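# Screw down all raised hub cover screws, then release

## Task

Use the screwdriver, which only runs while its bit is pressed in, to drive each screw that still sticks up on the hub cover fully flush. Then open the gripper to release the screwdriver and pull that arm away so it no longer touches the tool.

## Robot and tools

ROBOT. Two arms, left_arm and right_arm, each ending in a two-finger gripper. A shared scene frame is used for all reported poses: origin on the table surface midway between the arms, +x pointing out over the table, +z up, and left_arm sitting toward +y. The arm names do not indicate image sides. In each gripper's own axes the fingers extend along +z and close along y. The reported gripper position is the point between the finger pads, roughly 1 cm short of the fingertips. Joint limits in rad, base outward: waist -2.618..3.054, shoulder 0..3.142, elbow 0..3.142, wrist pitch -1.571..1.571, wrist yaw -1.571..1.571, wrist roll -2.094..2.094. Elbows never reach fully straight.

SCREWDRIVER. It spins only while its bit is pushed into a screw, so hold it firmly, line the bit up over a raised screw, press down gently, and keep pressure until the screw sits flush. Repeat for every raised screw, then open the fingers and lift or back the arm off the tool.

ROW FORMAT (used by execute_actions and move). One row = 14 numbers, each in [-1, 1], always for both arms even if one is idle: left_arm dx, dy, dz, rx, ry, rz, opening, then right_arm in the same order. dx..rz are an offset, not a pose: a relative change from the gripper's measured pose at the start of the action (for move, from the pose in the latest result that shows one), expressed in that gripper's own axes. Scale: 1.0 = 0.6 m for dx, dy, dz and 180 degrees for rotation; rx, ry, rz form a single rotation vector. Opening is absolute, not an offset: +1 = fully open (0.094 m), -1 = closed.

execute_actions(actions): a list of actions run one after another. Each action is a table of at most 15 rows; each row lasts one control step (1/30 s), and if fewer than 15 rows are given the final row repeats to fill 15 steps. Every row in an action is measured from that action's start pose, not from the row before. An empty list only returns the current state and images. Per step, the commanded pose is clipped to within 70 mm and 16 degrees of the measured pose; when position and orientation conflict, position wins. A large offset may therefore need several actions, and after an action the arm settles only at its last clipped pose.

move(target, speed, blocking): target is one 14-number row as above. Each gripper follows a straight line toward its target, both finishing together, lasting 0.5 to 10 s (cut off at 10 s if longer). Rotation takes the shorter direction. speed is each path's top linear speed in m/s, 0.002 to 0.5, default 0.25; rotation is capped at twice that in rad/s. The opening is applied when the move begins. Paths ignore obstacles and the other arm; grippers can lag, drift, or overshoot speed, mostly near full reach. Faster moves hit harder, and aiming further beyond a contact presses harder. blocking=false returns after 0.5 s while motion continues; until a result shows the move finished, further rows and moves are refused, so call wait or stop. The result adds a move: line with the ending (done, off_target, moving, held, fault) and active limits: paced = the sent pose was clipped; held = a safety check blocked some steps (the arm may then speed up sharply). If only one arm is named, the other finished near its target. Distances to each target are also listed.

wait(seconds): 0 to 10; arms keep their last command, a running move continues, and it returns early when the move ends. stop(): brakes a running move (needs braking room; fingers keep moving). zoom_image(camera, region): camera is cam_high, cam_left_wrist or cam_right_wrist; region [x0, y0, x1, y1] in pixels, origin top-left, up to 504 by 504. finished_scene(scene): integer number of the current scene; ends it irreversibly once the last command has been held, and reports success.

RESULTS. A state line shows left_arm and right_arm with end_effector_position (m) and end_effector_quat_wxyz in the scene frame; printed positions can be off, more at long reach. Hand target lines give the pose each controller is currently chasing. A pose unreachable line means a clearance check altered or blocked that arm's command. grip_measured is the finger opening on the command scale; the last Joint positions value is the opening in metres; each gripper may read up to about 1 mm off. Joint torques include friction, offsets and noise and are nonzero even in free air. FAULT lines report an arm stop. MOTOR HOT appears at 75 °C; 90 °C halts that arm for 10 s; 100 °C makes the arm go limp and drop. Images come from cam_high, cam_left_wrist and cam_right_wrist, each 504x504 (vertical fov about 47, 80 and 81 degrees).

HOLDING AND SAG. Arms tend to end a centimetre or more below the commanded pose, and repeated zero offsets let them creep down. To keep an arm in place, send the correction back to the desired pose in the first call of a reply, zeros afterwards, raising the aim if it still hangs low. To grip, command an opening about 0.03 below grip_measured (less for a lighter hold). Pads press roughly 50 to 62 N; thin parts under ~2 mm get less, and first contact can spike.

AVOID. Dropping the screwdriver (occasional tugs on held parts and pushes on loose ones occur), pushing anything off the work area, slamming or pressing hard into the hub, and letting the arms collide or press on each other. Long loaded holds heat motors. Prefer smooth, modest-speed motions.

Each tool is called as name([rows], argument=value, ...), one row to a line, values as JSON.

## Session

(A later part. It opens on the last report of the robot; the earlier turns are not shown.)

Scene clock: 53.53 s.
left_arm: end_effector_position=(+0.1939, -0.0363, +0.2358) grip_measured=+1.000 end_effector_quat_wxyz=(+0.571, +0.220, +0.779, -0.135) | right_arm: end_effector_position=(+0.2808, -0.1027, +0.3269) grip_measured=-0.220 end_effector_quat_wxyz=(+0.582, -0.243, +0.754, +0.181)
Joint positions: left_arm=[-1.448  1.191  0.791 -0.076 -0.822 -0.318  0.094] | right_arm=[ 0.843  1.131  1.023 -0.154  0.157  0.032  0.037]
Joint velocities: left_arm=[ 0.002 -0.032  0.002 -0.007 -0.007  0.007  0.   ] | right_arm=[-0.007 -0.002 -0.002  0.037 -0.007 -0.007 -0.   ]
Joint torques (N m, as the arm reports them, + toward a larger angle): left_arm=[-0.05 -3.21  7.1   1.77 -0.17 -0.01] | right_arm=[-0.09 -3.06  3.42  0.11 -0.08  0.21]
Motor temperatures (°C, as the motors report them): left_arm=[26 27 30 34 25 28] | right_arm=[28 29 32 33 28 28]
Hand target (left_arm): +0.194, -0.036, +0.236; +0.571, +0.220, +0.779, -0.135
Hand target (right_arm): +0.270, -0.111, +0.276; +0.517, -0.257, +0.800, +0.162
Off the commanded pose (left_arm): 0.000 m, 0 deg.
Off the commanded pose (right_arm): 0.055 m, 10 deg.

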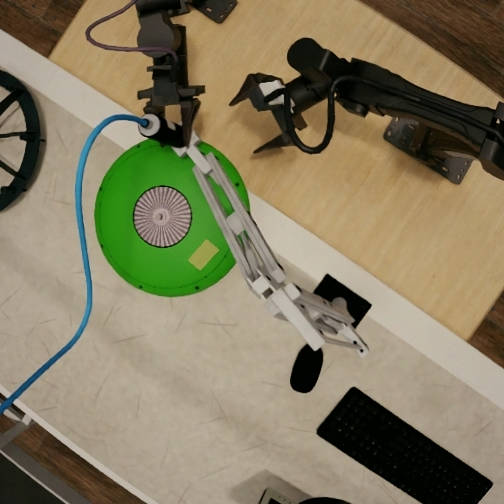

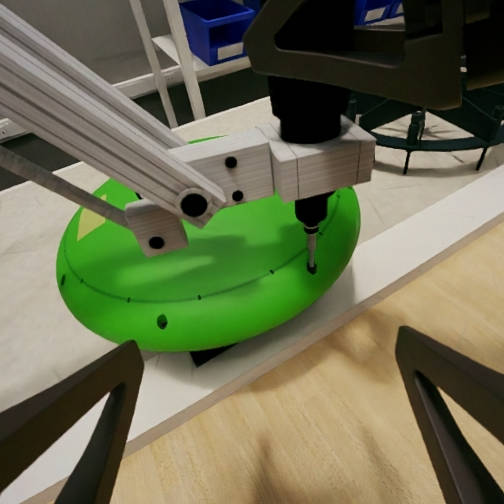

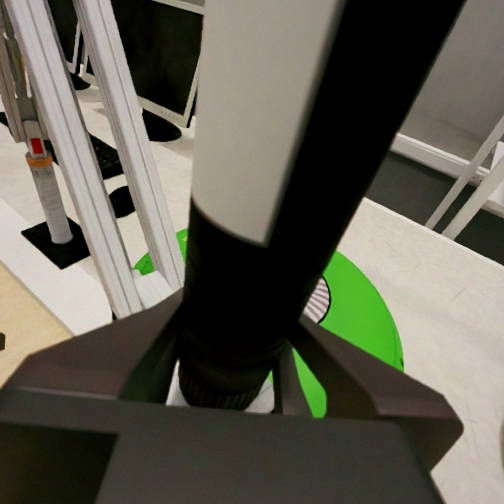

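execute_actions([
  [[0,0,0,0,0,0,1, 0.1,-0.003,0.002,0,0.058,0,-0.25],[0,0,0,0,0,0,1, 0.105,-0.003,0.003,0,0.061,0,-0.25],[0,0,0,0,0,0,1, 0.11,-0.003,0.004,0,0.064,0,-0.25],[0,0,0,0,0,0,1, 0.116,-0.003,0.004,0,0.067,0,-0.25]],
])

wait(seconds=1)

zoom_image(camera="cam_left_wrist", region=[275, 215, 345, 285])

Scene clock: 54.50 s.
left_arm: end_effector_position=(+0.1939, -0.0363, +0.2358) grip_measured=+1.000 end_effector_quat_wxyz=(+0.571, +0.220, +0.779, -0.135) | right_arm: end_effector_position=(+0.2808, -0.1027, +0.3214) grip_measured=-0.220 end_effector_quat_wxyz=(+0.580, -0.244, +0.756, +0.180)
Joint positions: left_arm=[-1.448  1.191  0.791 -0.076 -0.822 -0.318  0.094] | right_arm=[ 0.843  1.131  1.008 -0.147  0.157  0.033  0.037]
Joint velocities: left_arm=[-0.007 -0.007  0.002 -0.051 -0.037 -0.022  0.   ] | right_arm=[ 0.017 -0.007 -0.017  0.007  0.022  0.066  0.001]
Joint torques (N m, as the arm reports them, + toward a larger angle): left_arm=[-0.05 -3.22  7.11  1.77 -0.17 -0.02] | right_arm=[-0.37 -2.72  3.21 -0.08 -0.1   0.27]
Motor temperatures (°C, as the motors report them): left_arm=[26 27 30 34 25 28] | right_arm=[28 29 32 33 28 28]
Hand target (left_arm): +0.194, -0.036, +0.236; +0.571, +0.220, +0.779, -0.135
Hand target (right_arm): +0.269, -0.113, +0.263; +0.502, -0.259, +0.810, +0.157
Off the commanded pose (left_arm): 0.000 m, 0 deg.
Off the commanded pose (right_arm): 0.064 m, 12 deg.

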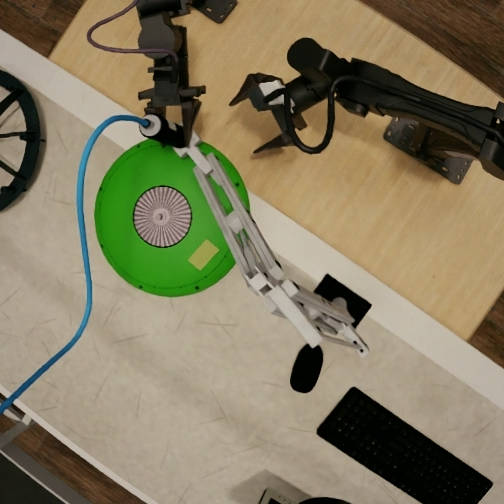

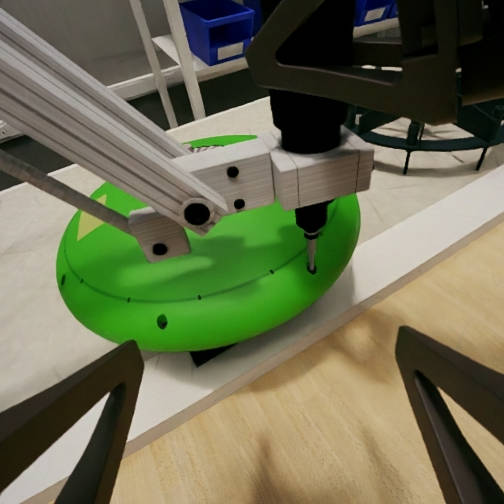

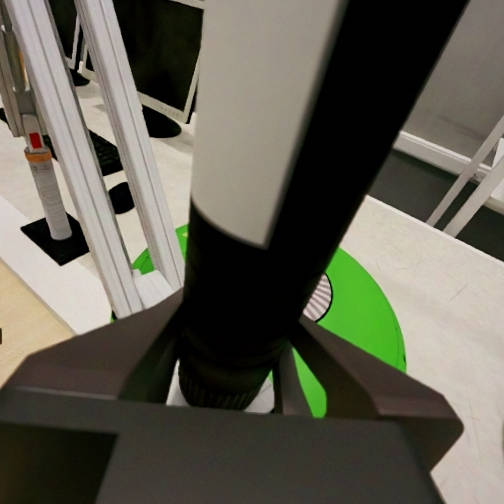

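Scene clock: 55.50 s.
left_arm: end_effector_position=(+0.1939, -0.0363, +0.2358) grip_measured=+1.000 end_effector_quat_wxyz=(+0.571, +0.220, +0.779, -0.135) | right_arm: end_effector_position=(+0.2807, -0.1028, +0.3184) grip_measured=-0.220 end_effector_quat_wxyz=(+0.578, -0.244, +0.758, +0.180)
Joint positions: left_arm=[-1.448  1.191  0.791 -0.076 -0.822 -0.318  0.094] | right_arm=[ 0.843  1.131  1.001 -0.145  0.157  0.034  0.037]
Joint velocities: left_arm=[-0.012 -0.007  0.007  0.007 -0.022 -0.037  0.   ] | right_arm=[ 0.002  0.012  0.002  0.066 -0.051 -0.007 -0.002]
Joint torques (N m, as the arm reports them, + toward a larger angle): left_arm=[-0.04 -3.22  7.12  1.77 -0.18 -0.01] | right_arm=[-0.37 -2.67  3.71 -0.09 -0.11  0.24]
Motor temperatures (°C, as the motors report them): left_arm=[26 27 30 34 25 28] | right_arm=[28 29 32 33 28 28]
Hand target (left_arm): +0.194, -0.036, +0.236; +0.571, +0.220, +0.779, -0.135
Hand target (right_arm): +0.269, -0.113, +0.263; +0.502, -0.259, +0.810, +0.157
Off the commanded pose (left_arm): 0.000 m, 0 deg.
Off the commanded pose (right_arm): 0.061 m, 11 deg.
wait: 1.00 s; at rest by 0.17 s

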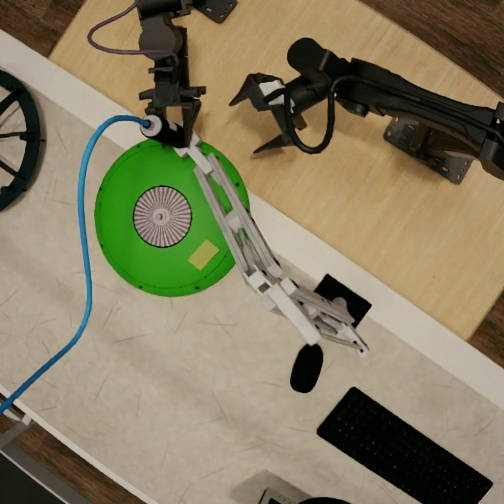

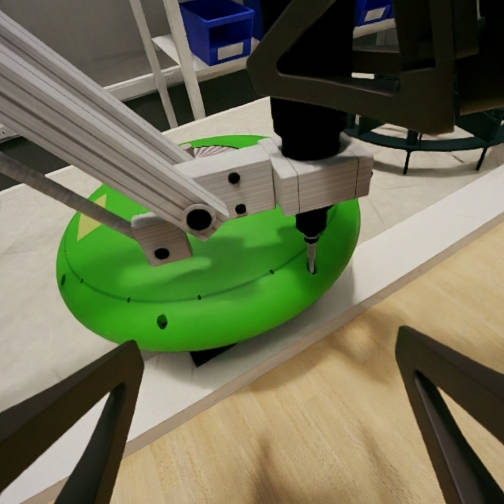

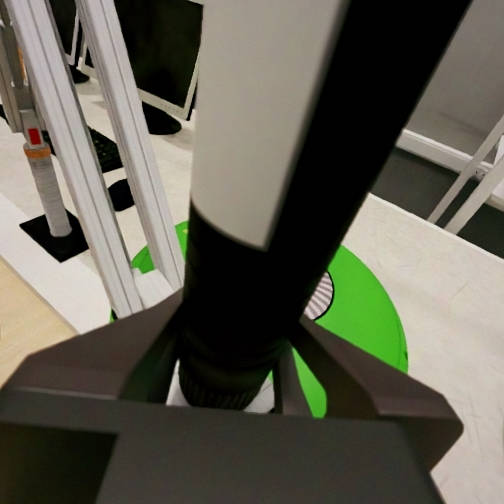

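Region (275, 215, 345, 285) of cam_left_wrist's 504x504 image, scaled by 7.200, with more detail than that image has.

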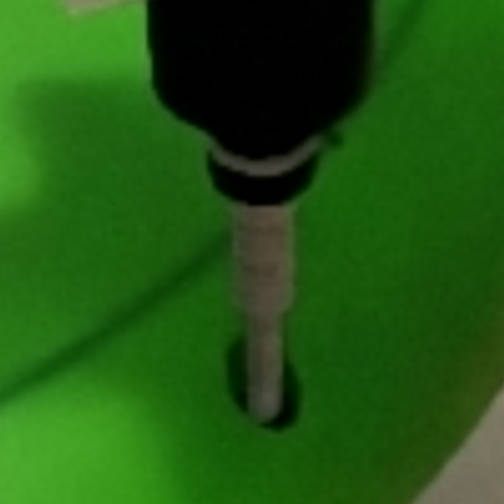

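Driving. Keep pressing.

execute_actions([
  [[0,0,0,0,0,0,1, 0.116,-0.003,0.004,0,0.067,0,-0.25]],
  [[0,0,0,0,0,0,1, 0.116,-0.003,0.004,0,0.067,0,-0.25]],
  [[0,0,0,0,0,0,1, 0.116,-0.003,0.004,0,0.067,0,-0.25]],
])

execute_actions([
  [[0,0,0,0,0,0,1, 0.116,-0.003,0.004,0,0.067,0,-0.25]],
])

zoom_image(camera="cam_high", region=[88, 135, 158, 300])

Scene clock: 57.27 s.
left_arm: end_effector_position=(+0.1939, -0.0363, +0.2358) grip_measured=+1.000 end_effector_quat_wxyz=(+0.571, +0.220, +0.779, -0.135) | right_arm: end_effector_position=(+0.2811, -0.1024, +0.3176) grip_measured=-0.220 end_effector_quat_wxyz=(+0.580, -0.243, +0.757, +0.181)
Joint positions: left_arm=[-1.448  1.191  0.791 -0.076 -0.822 -0.318  0.094] | right_arm=[ 0.843  1.131  0.993 -0.132  0.157  0.034  0.037]
Joint velocities: left_arm=[ 0.002 -0.012  0.002  0.066  0.007 -0.022  0.   ] | right_arm=[ 0.007 -0.007  0.012 -0.007 -0.051  0.022  0.001]
Joint torques (N m, as the arm reports them, + toward a larger angle): left_arm=[-0.06 -3.22  7.11  1.77 -0.18 -0.02] | right_arm=[-0.35 -2.59  2.26 -0.04 -0.1   0.29]
Motor temperatures (°C, as the motors report them): left_arm=[26 27 30 34 25 28] | right_arm=[28 29 32 33 28 28]
Hand target (left_arm): +0.194, -0.036, +0.236; +0.571, +0.220, +0.779, -0.135
Hand target (right_arm): +0.269, -0.113, +0.254; +0.499, -0.259, +0.812, +0.156
Off the commanded pose (left_arm): 0.000 m, 0 deg.
Off the commanded pose (right_arm): 0.070 m, 12 deg.

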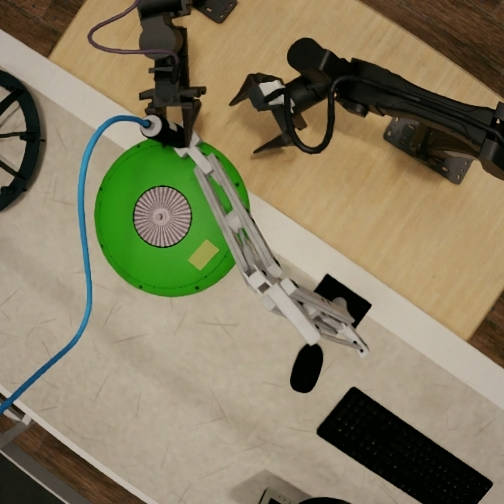

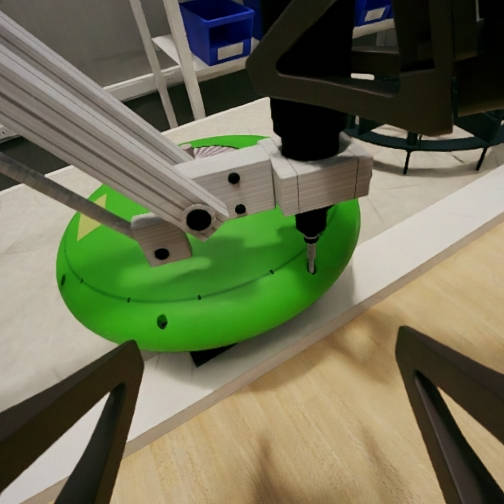

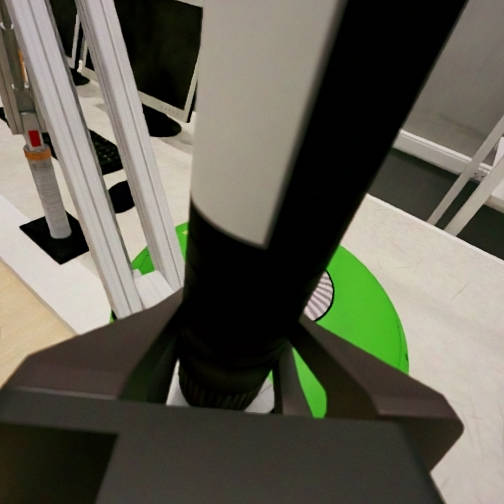

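Scene clock: 57.77 s.
left_arm: end_effector_position=(+0.1939, -0.0363, +0.2358) grip_measured=+1.000 end_effector_quat_wxyz=(+0.571, +0.220, +0.779, -0.135) | right_arm: end_effector_position=(+0.2811, -0.1024, +0.3176) grip_measured=-0.220 end_effector_quat_wxyz=(+0.580, -0.243, +0.757, +0.181)
Joint positions: left_arm=[-1.448  1.191  0.791 -0.076 -0.822 -0.318  0.094] | right_arm=[ 0.843  1.131  0.993 -0.132  0.157  0.034  0.037]
Joint velocities: left_arm=[-0.022 -0.007 -0.002 -0.051 -0.037 -0.066  0.   ] | right_arm=[ 0.012 -0.012  0.007  0.037 -0.051 -0.037 -0.   ]
Joint torques (N m, as the arm reports them, + toward a larger angle): left_arm=[-0.04 -3.23  7.11  1.77 -0.17 -0.01] | right_arm=[-0.35 -2.56  2.27 -0.03 -0.09  0.29]
Motor temperatures (°C, as the motors report them): left_arm=[26 27 30 34 25 28] | right_arm=[28 29 32 33 28 28]
Hand target (left_arm): +0.194, -0.036, +0.236; +0.571, +0.220, +0.779, -0.135
Hand target (right_arm): +0.269, -0.113, +0.254; +0.499, -0.259, +0.812, +0.156
Off the commanded pose (left_arm): 0.000 m, 0 deg.
Off the commanded pose (right_arm): 0.070 m, 12 deg.

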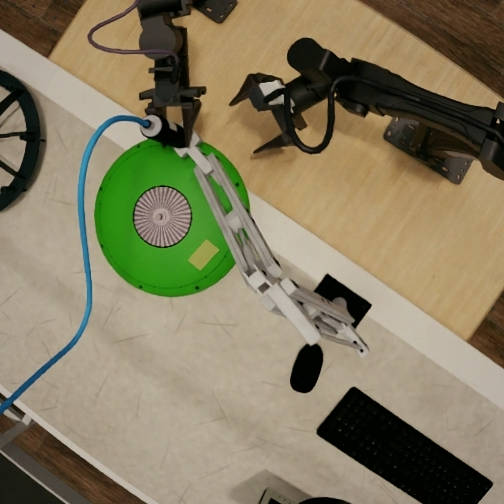

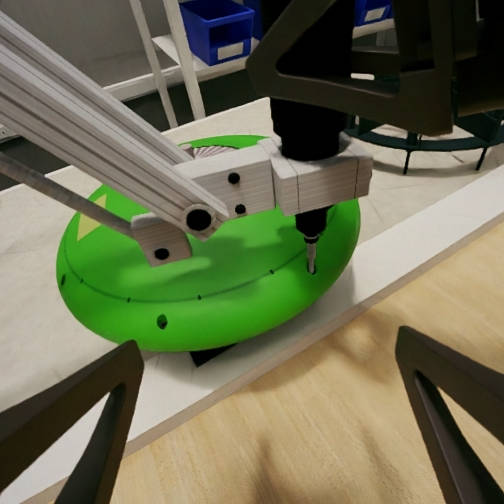

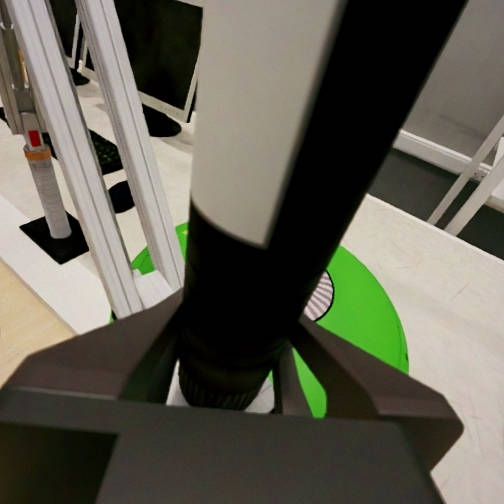

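Region (88, 135, 158, 300) of cam_high's 504x504 image, scaled by 3.055, with more detail than that image has; it fills the left 214 columns of this view, and the rest is white.

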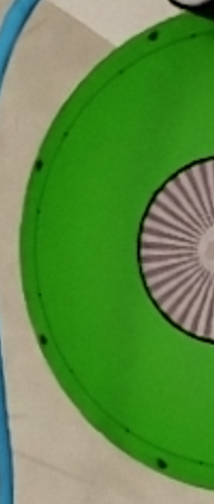

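move(target=[0,0,-0.12,0,0,0,1, -0.08,0,-0.022,0,0,0,-0.25], speed=0.1)

move(target=[0,0,0,0,0,0,1, 0,0,0,0,0,0,1])

move(target=[0,0,0,0,0,0,1, 0,0,-0.14,0,0,0,1], speed=0.3)

move(target=[0,0,0,0,0,0,1, 0.12,-0.33,0.12,-0.08,0.05,0,1], speed=0.3)

Scene clock: 59.60 s.
left_arm: end_effector_position=(+0.1352, -0.0063, +0.2434) grip_measured=+1.000 end_effector_quat_wxyz=(+0.567, +0.232, +0.781, -0.123) | right_arm: end_effector_position=(+0.2792, -0.1052, +0.3600) grip_measured=-0.220 end_effector_quat_wxyz=(+0.577, -0.244, +0.759, +0.178)
Joint positions: left_arm=[-1.709  1.078  0.82  -0.441 -1.038 -0.551  0.094] | right_arm=[ 0.843  1.153  1.185 -0.311  0.16   0.034  0.037]
Joint velocities: left_arm=[-0.002 -0.017  0.002 -0.022 -0.051 -0.066  0.   ] | right_arm=[-0.002 -0.012 -0.002  0.037 -0.022 -0.022 -0.   ]
Joint torques (N m, as the arm reports them, + toward a larger angle): left_arm=[-0.85 -3.43  9.48  1.21 -0.47 -0.13] | right_arm=[-0.1  -1.9   9.08  1.17  0.01 -0.03]
Motor temperatures (°C, as the motors report them): left_arm=[26 27 30 34 25 28] | right_arm=[28 29 32 33 28 28]
Hand target (left_arm): +0.134, -0.004, +0.258; +0.573, +0.220, +0.778, -0.133
Hand target (right_arm): +0.281, -0.102, +0.367; +0.580, -0.243, +0.756, +0.181
Off the commanded pose (left_arm): 0.015 m, 2 deg.
Off the commanded pose (right_arm): 0.008 m, 1 deg.
move: off_target (left_arm)

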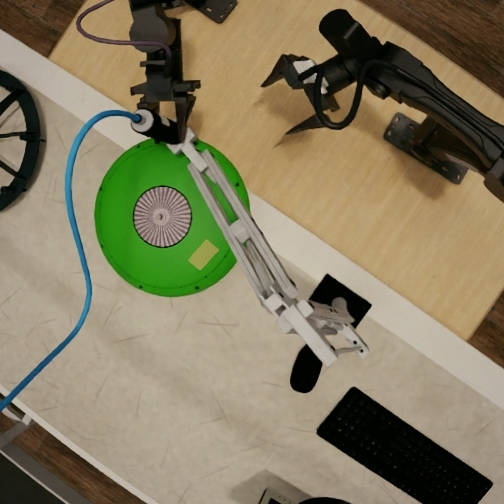

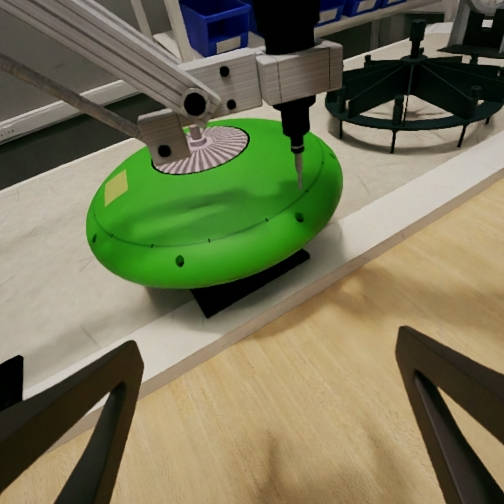

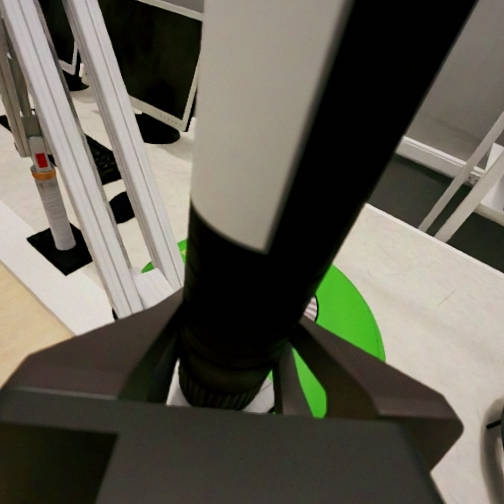

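Scene clock: 60.10 s.
left_arm: end_effector_position=(+0.1351, -0.0064, +0.2432) grip_measured=+1.000 end_effector_quat_wxyz=(+0.567, +0.232, +0.781, -0.123) | right_arm: end_effector_position=(+0.2792, -0.1052, +0.3600) grip_measured=+0.999 end_effector_quat_wxyz=(+0.577, -0.244, +0.759, +0.178)
Joint positions: left_arm=[-1.709  1.078  0.82  -0.441 -1.038 -0.551  0.094] | right_arm=[ 0.843  1.153  1.185 -0.311  0.16   0.034  0.094]
Joint velocities: left_arm=[ 0.002 -0.002  0.007 -0.007 -0.037  0.022  0.   ] | right_arm=[-0.007 -0.017 -0.002  0.022  0.007 -0.022 -0.   ]
Joint torques (N m, as the arm reports them, + toward a larger angle): left_arm=[-0.05 -2.06  6.9   1.5  -0.29 -0.01] | right_arm=[-0.04 -2.91  6.86  1.22  0.05 -0.04]
Motor temperatures (°C, as the motors report them): left_arm=[26 27 30 34 25 28] | right_arm=[28 29 32 33 28 28]
Hand target (left_arm): +0.135, -0.006, +0.243; +0.567, +0.232, +0.781, -0.123
Hand target (right_arm): +0.279, -0.105, +0.360; +0.577, -0.244, +0.759, +0.178
Off the commanded pose (left_arm): 0.000 m, 0 deg.
Off the commanded pose (right_arm): 0.000 m, 0 deg.
move: done

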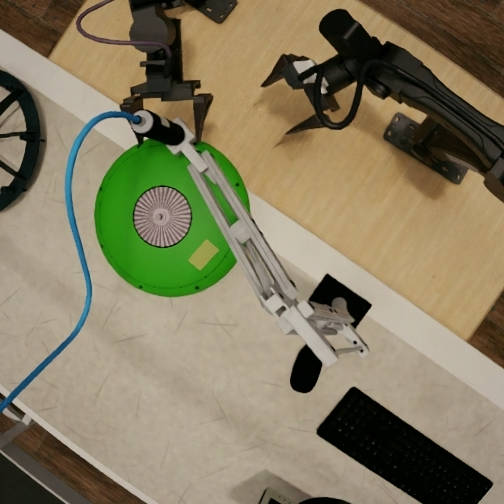

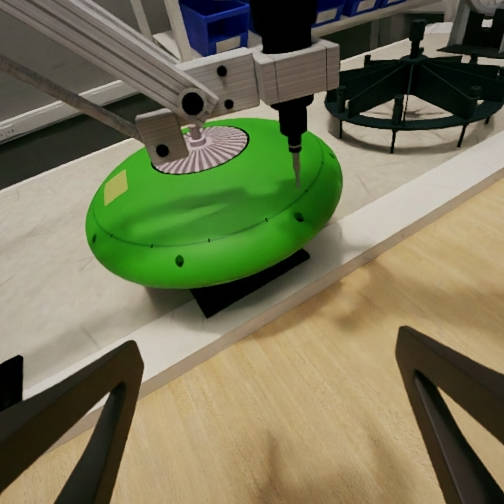

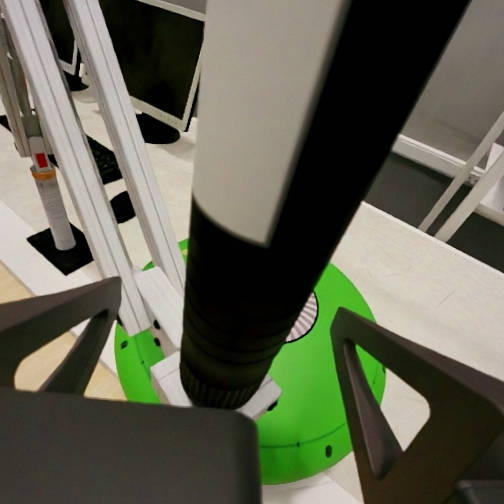

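Scene clock: 61.17 s.
left_arm: end_effector_position=(+0.1350, -0.0065, +0.2432) grip_measured=+1.000 end_effector_quat_wxyz=(+0.567, +0.232, +0.781, -0.123) | right_arm: end_effector_position=(+0.2153, -0.1476, +0.3742) grip_measured=+0.999 end_effector_quat_wxyz=(+0.569, -0.252, +0.763, +0.173)
Joint positions: left_arm=[-1.709  1.078  0.82  -0.441 -1.037 -0.551  0.094] | right_arm=[ 0.933  0.92   1.169 -0.554  0.241  0.052  0.094]
Joint velocities: left_arm=[-0.007  0.002 -0.007  0.081 -0.081 -0.007  0.   ] | right_arm=[-0.007 -0.002 -0.007 -0.007 -0.022  0.022 -0.   ]
Joint torques (N m, as the arm reports them, + toward a larger angle): left_arm=[-0.04 -2.06  6.9   1.5  -0.29 -0.01] | right_arm=[ 0.72 -1.44  7.88  1.14  0.17  0.06]
Motor temperatures (°C, as the motors report them): left_arm=[26 27 30 34 25 28] | right_arm=[28 29 32 33 28 28]
Hand target (left_arm): +0.135, -0.006, +0.243; +0.567, +0.232, +0.781, -0.123
Hand target (right_arm): +0.212, -0.151, +0.384; +0.576, -0.244, +0.759, +0.178
Off the commanded pose (left_arm): 0.000 m, 0 deg.
Off the commanded pose (right_arm): 0.010 m, 1 deg.
move: done

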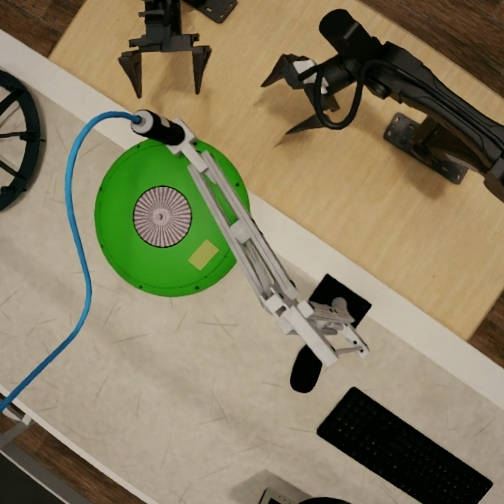

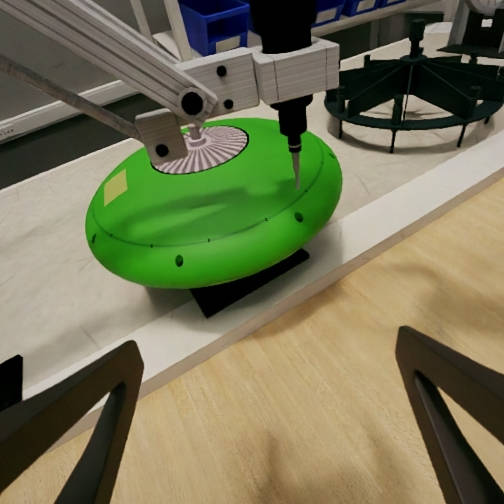

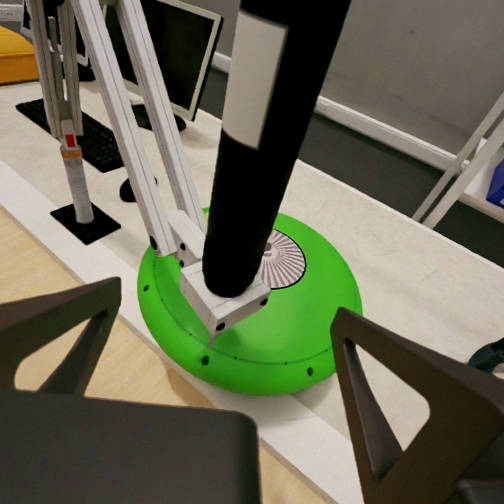

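Scene clock: 62.80 s.
left_arm: end_effector_position=(+0.1349, -0.0065, +0.2431) grip_measured=+1.000 end_effector_quat_wxyz=(+0.566, +0.232, +0.781, -0.123) | right_arm: end_effector_position=(+0.3675, -0.2886, +0.2786) grip_measured=+0.999 end_effector_quat_wxyz=(+0.472, -0.327, +0.783, +0.238)
Joint positions: left_arm=[-1.709  1.078  0.82  -0.441 -1.036 -0.551  0.094] | right_arm=[-0.109  1.444  1.305 -0.63  -0.884 -0.571  0.094]
Joint velocities: left_arm=[-0.002 -0.007 -0.007 -0.007 -0.037  0.007  0.   ] | right_arm=[-0.007 -0.007  0.002 -0.081  0.007 -0.037  0.001]
Joint torques (N m, as the arm reports them, + toward a larger angle): left_arm=[-0.06 -2.07  6.9   1.5  -0.29 -0.01] | right_arm=[-0.22 -4.18  9.    0.65 -0.59 -0.15]
Motor temperatures (°C, as the motors report them): left_arm=[26 27 30 34 25 28] | right_arm=[28 29 33 33 28 28]
Hand target (left_arm): +0.135, -0.006, +0.243; +0.567, +0.232, +0.781, -0.123
Hand target (right_arm): +0.369, -0.287, +0.287; +0.477, -0.335, +0.775, +0.243
Off the commanded pose (left_arm): 0.000 m, 0 deg.
Off the commanded pose (right_arm): 0.012 m, 1 deg.
move: off_target (right_arm)

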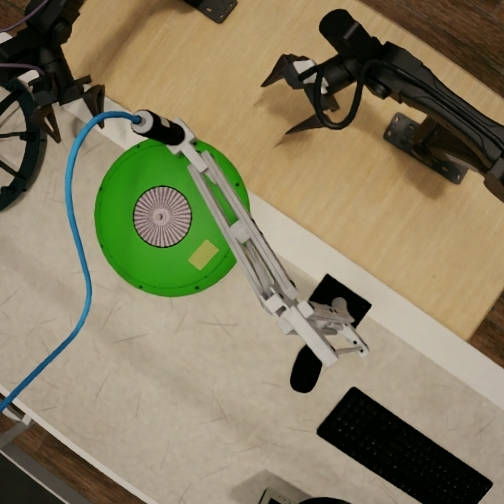

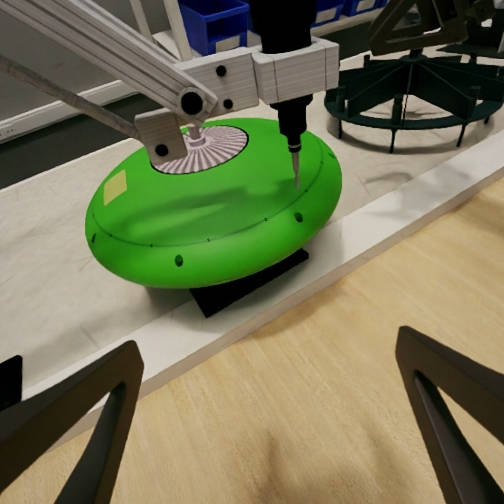

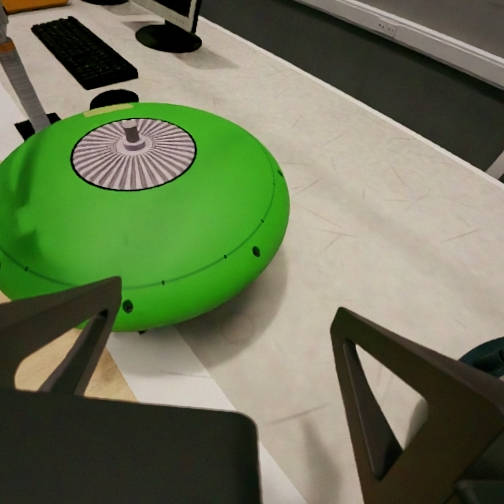

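zoom_image(camera="cam_right_wrist", region=[100, 100, 310, 330])

zoom_image(camera="cam_left_wrist", region=[160, 180, 330, 280])

Region (100, 100, 310, 330) of cam_right_wrist's 504x504 image, scaled by 2.191, with more detail than that image has; it fills the left 460 columns of this view, and the rest is white.

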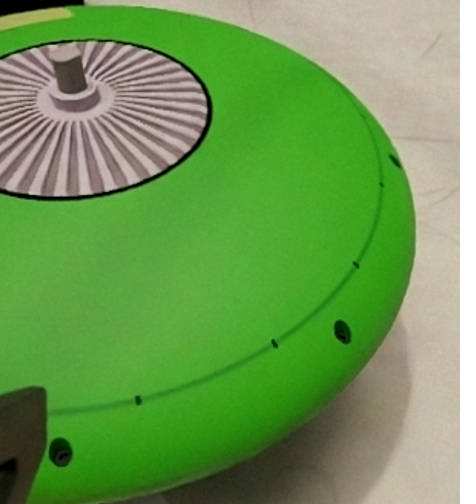

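Region (160, 180, 330, 280) of cam_left_wrist's 504x504 image, scaled by 2.965, with more detail than that image has; it fills the top 296 rows of this view, and the rest is white.

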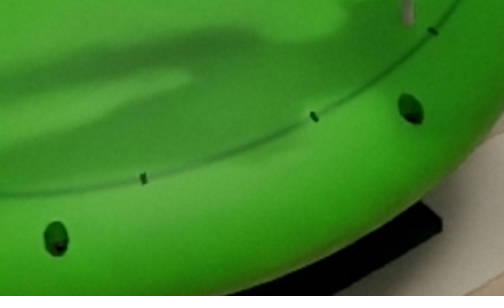

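All down.

finished_scene(scene=1)

The scene is finished: the task was done.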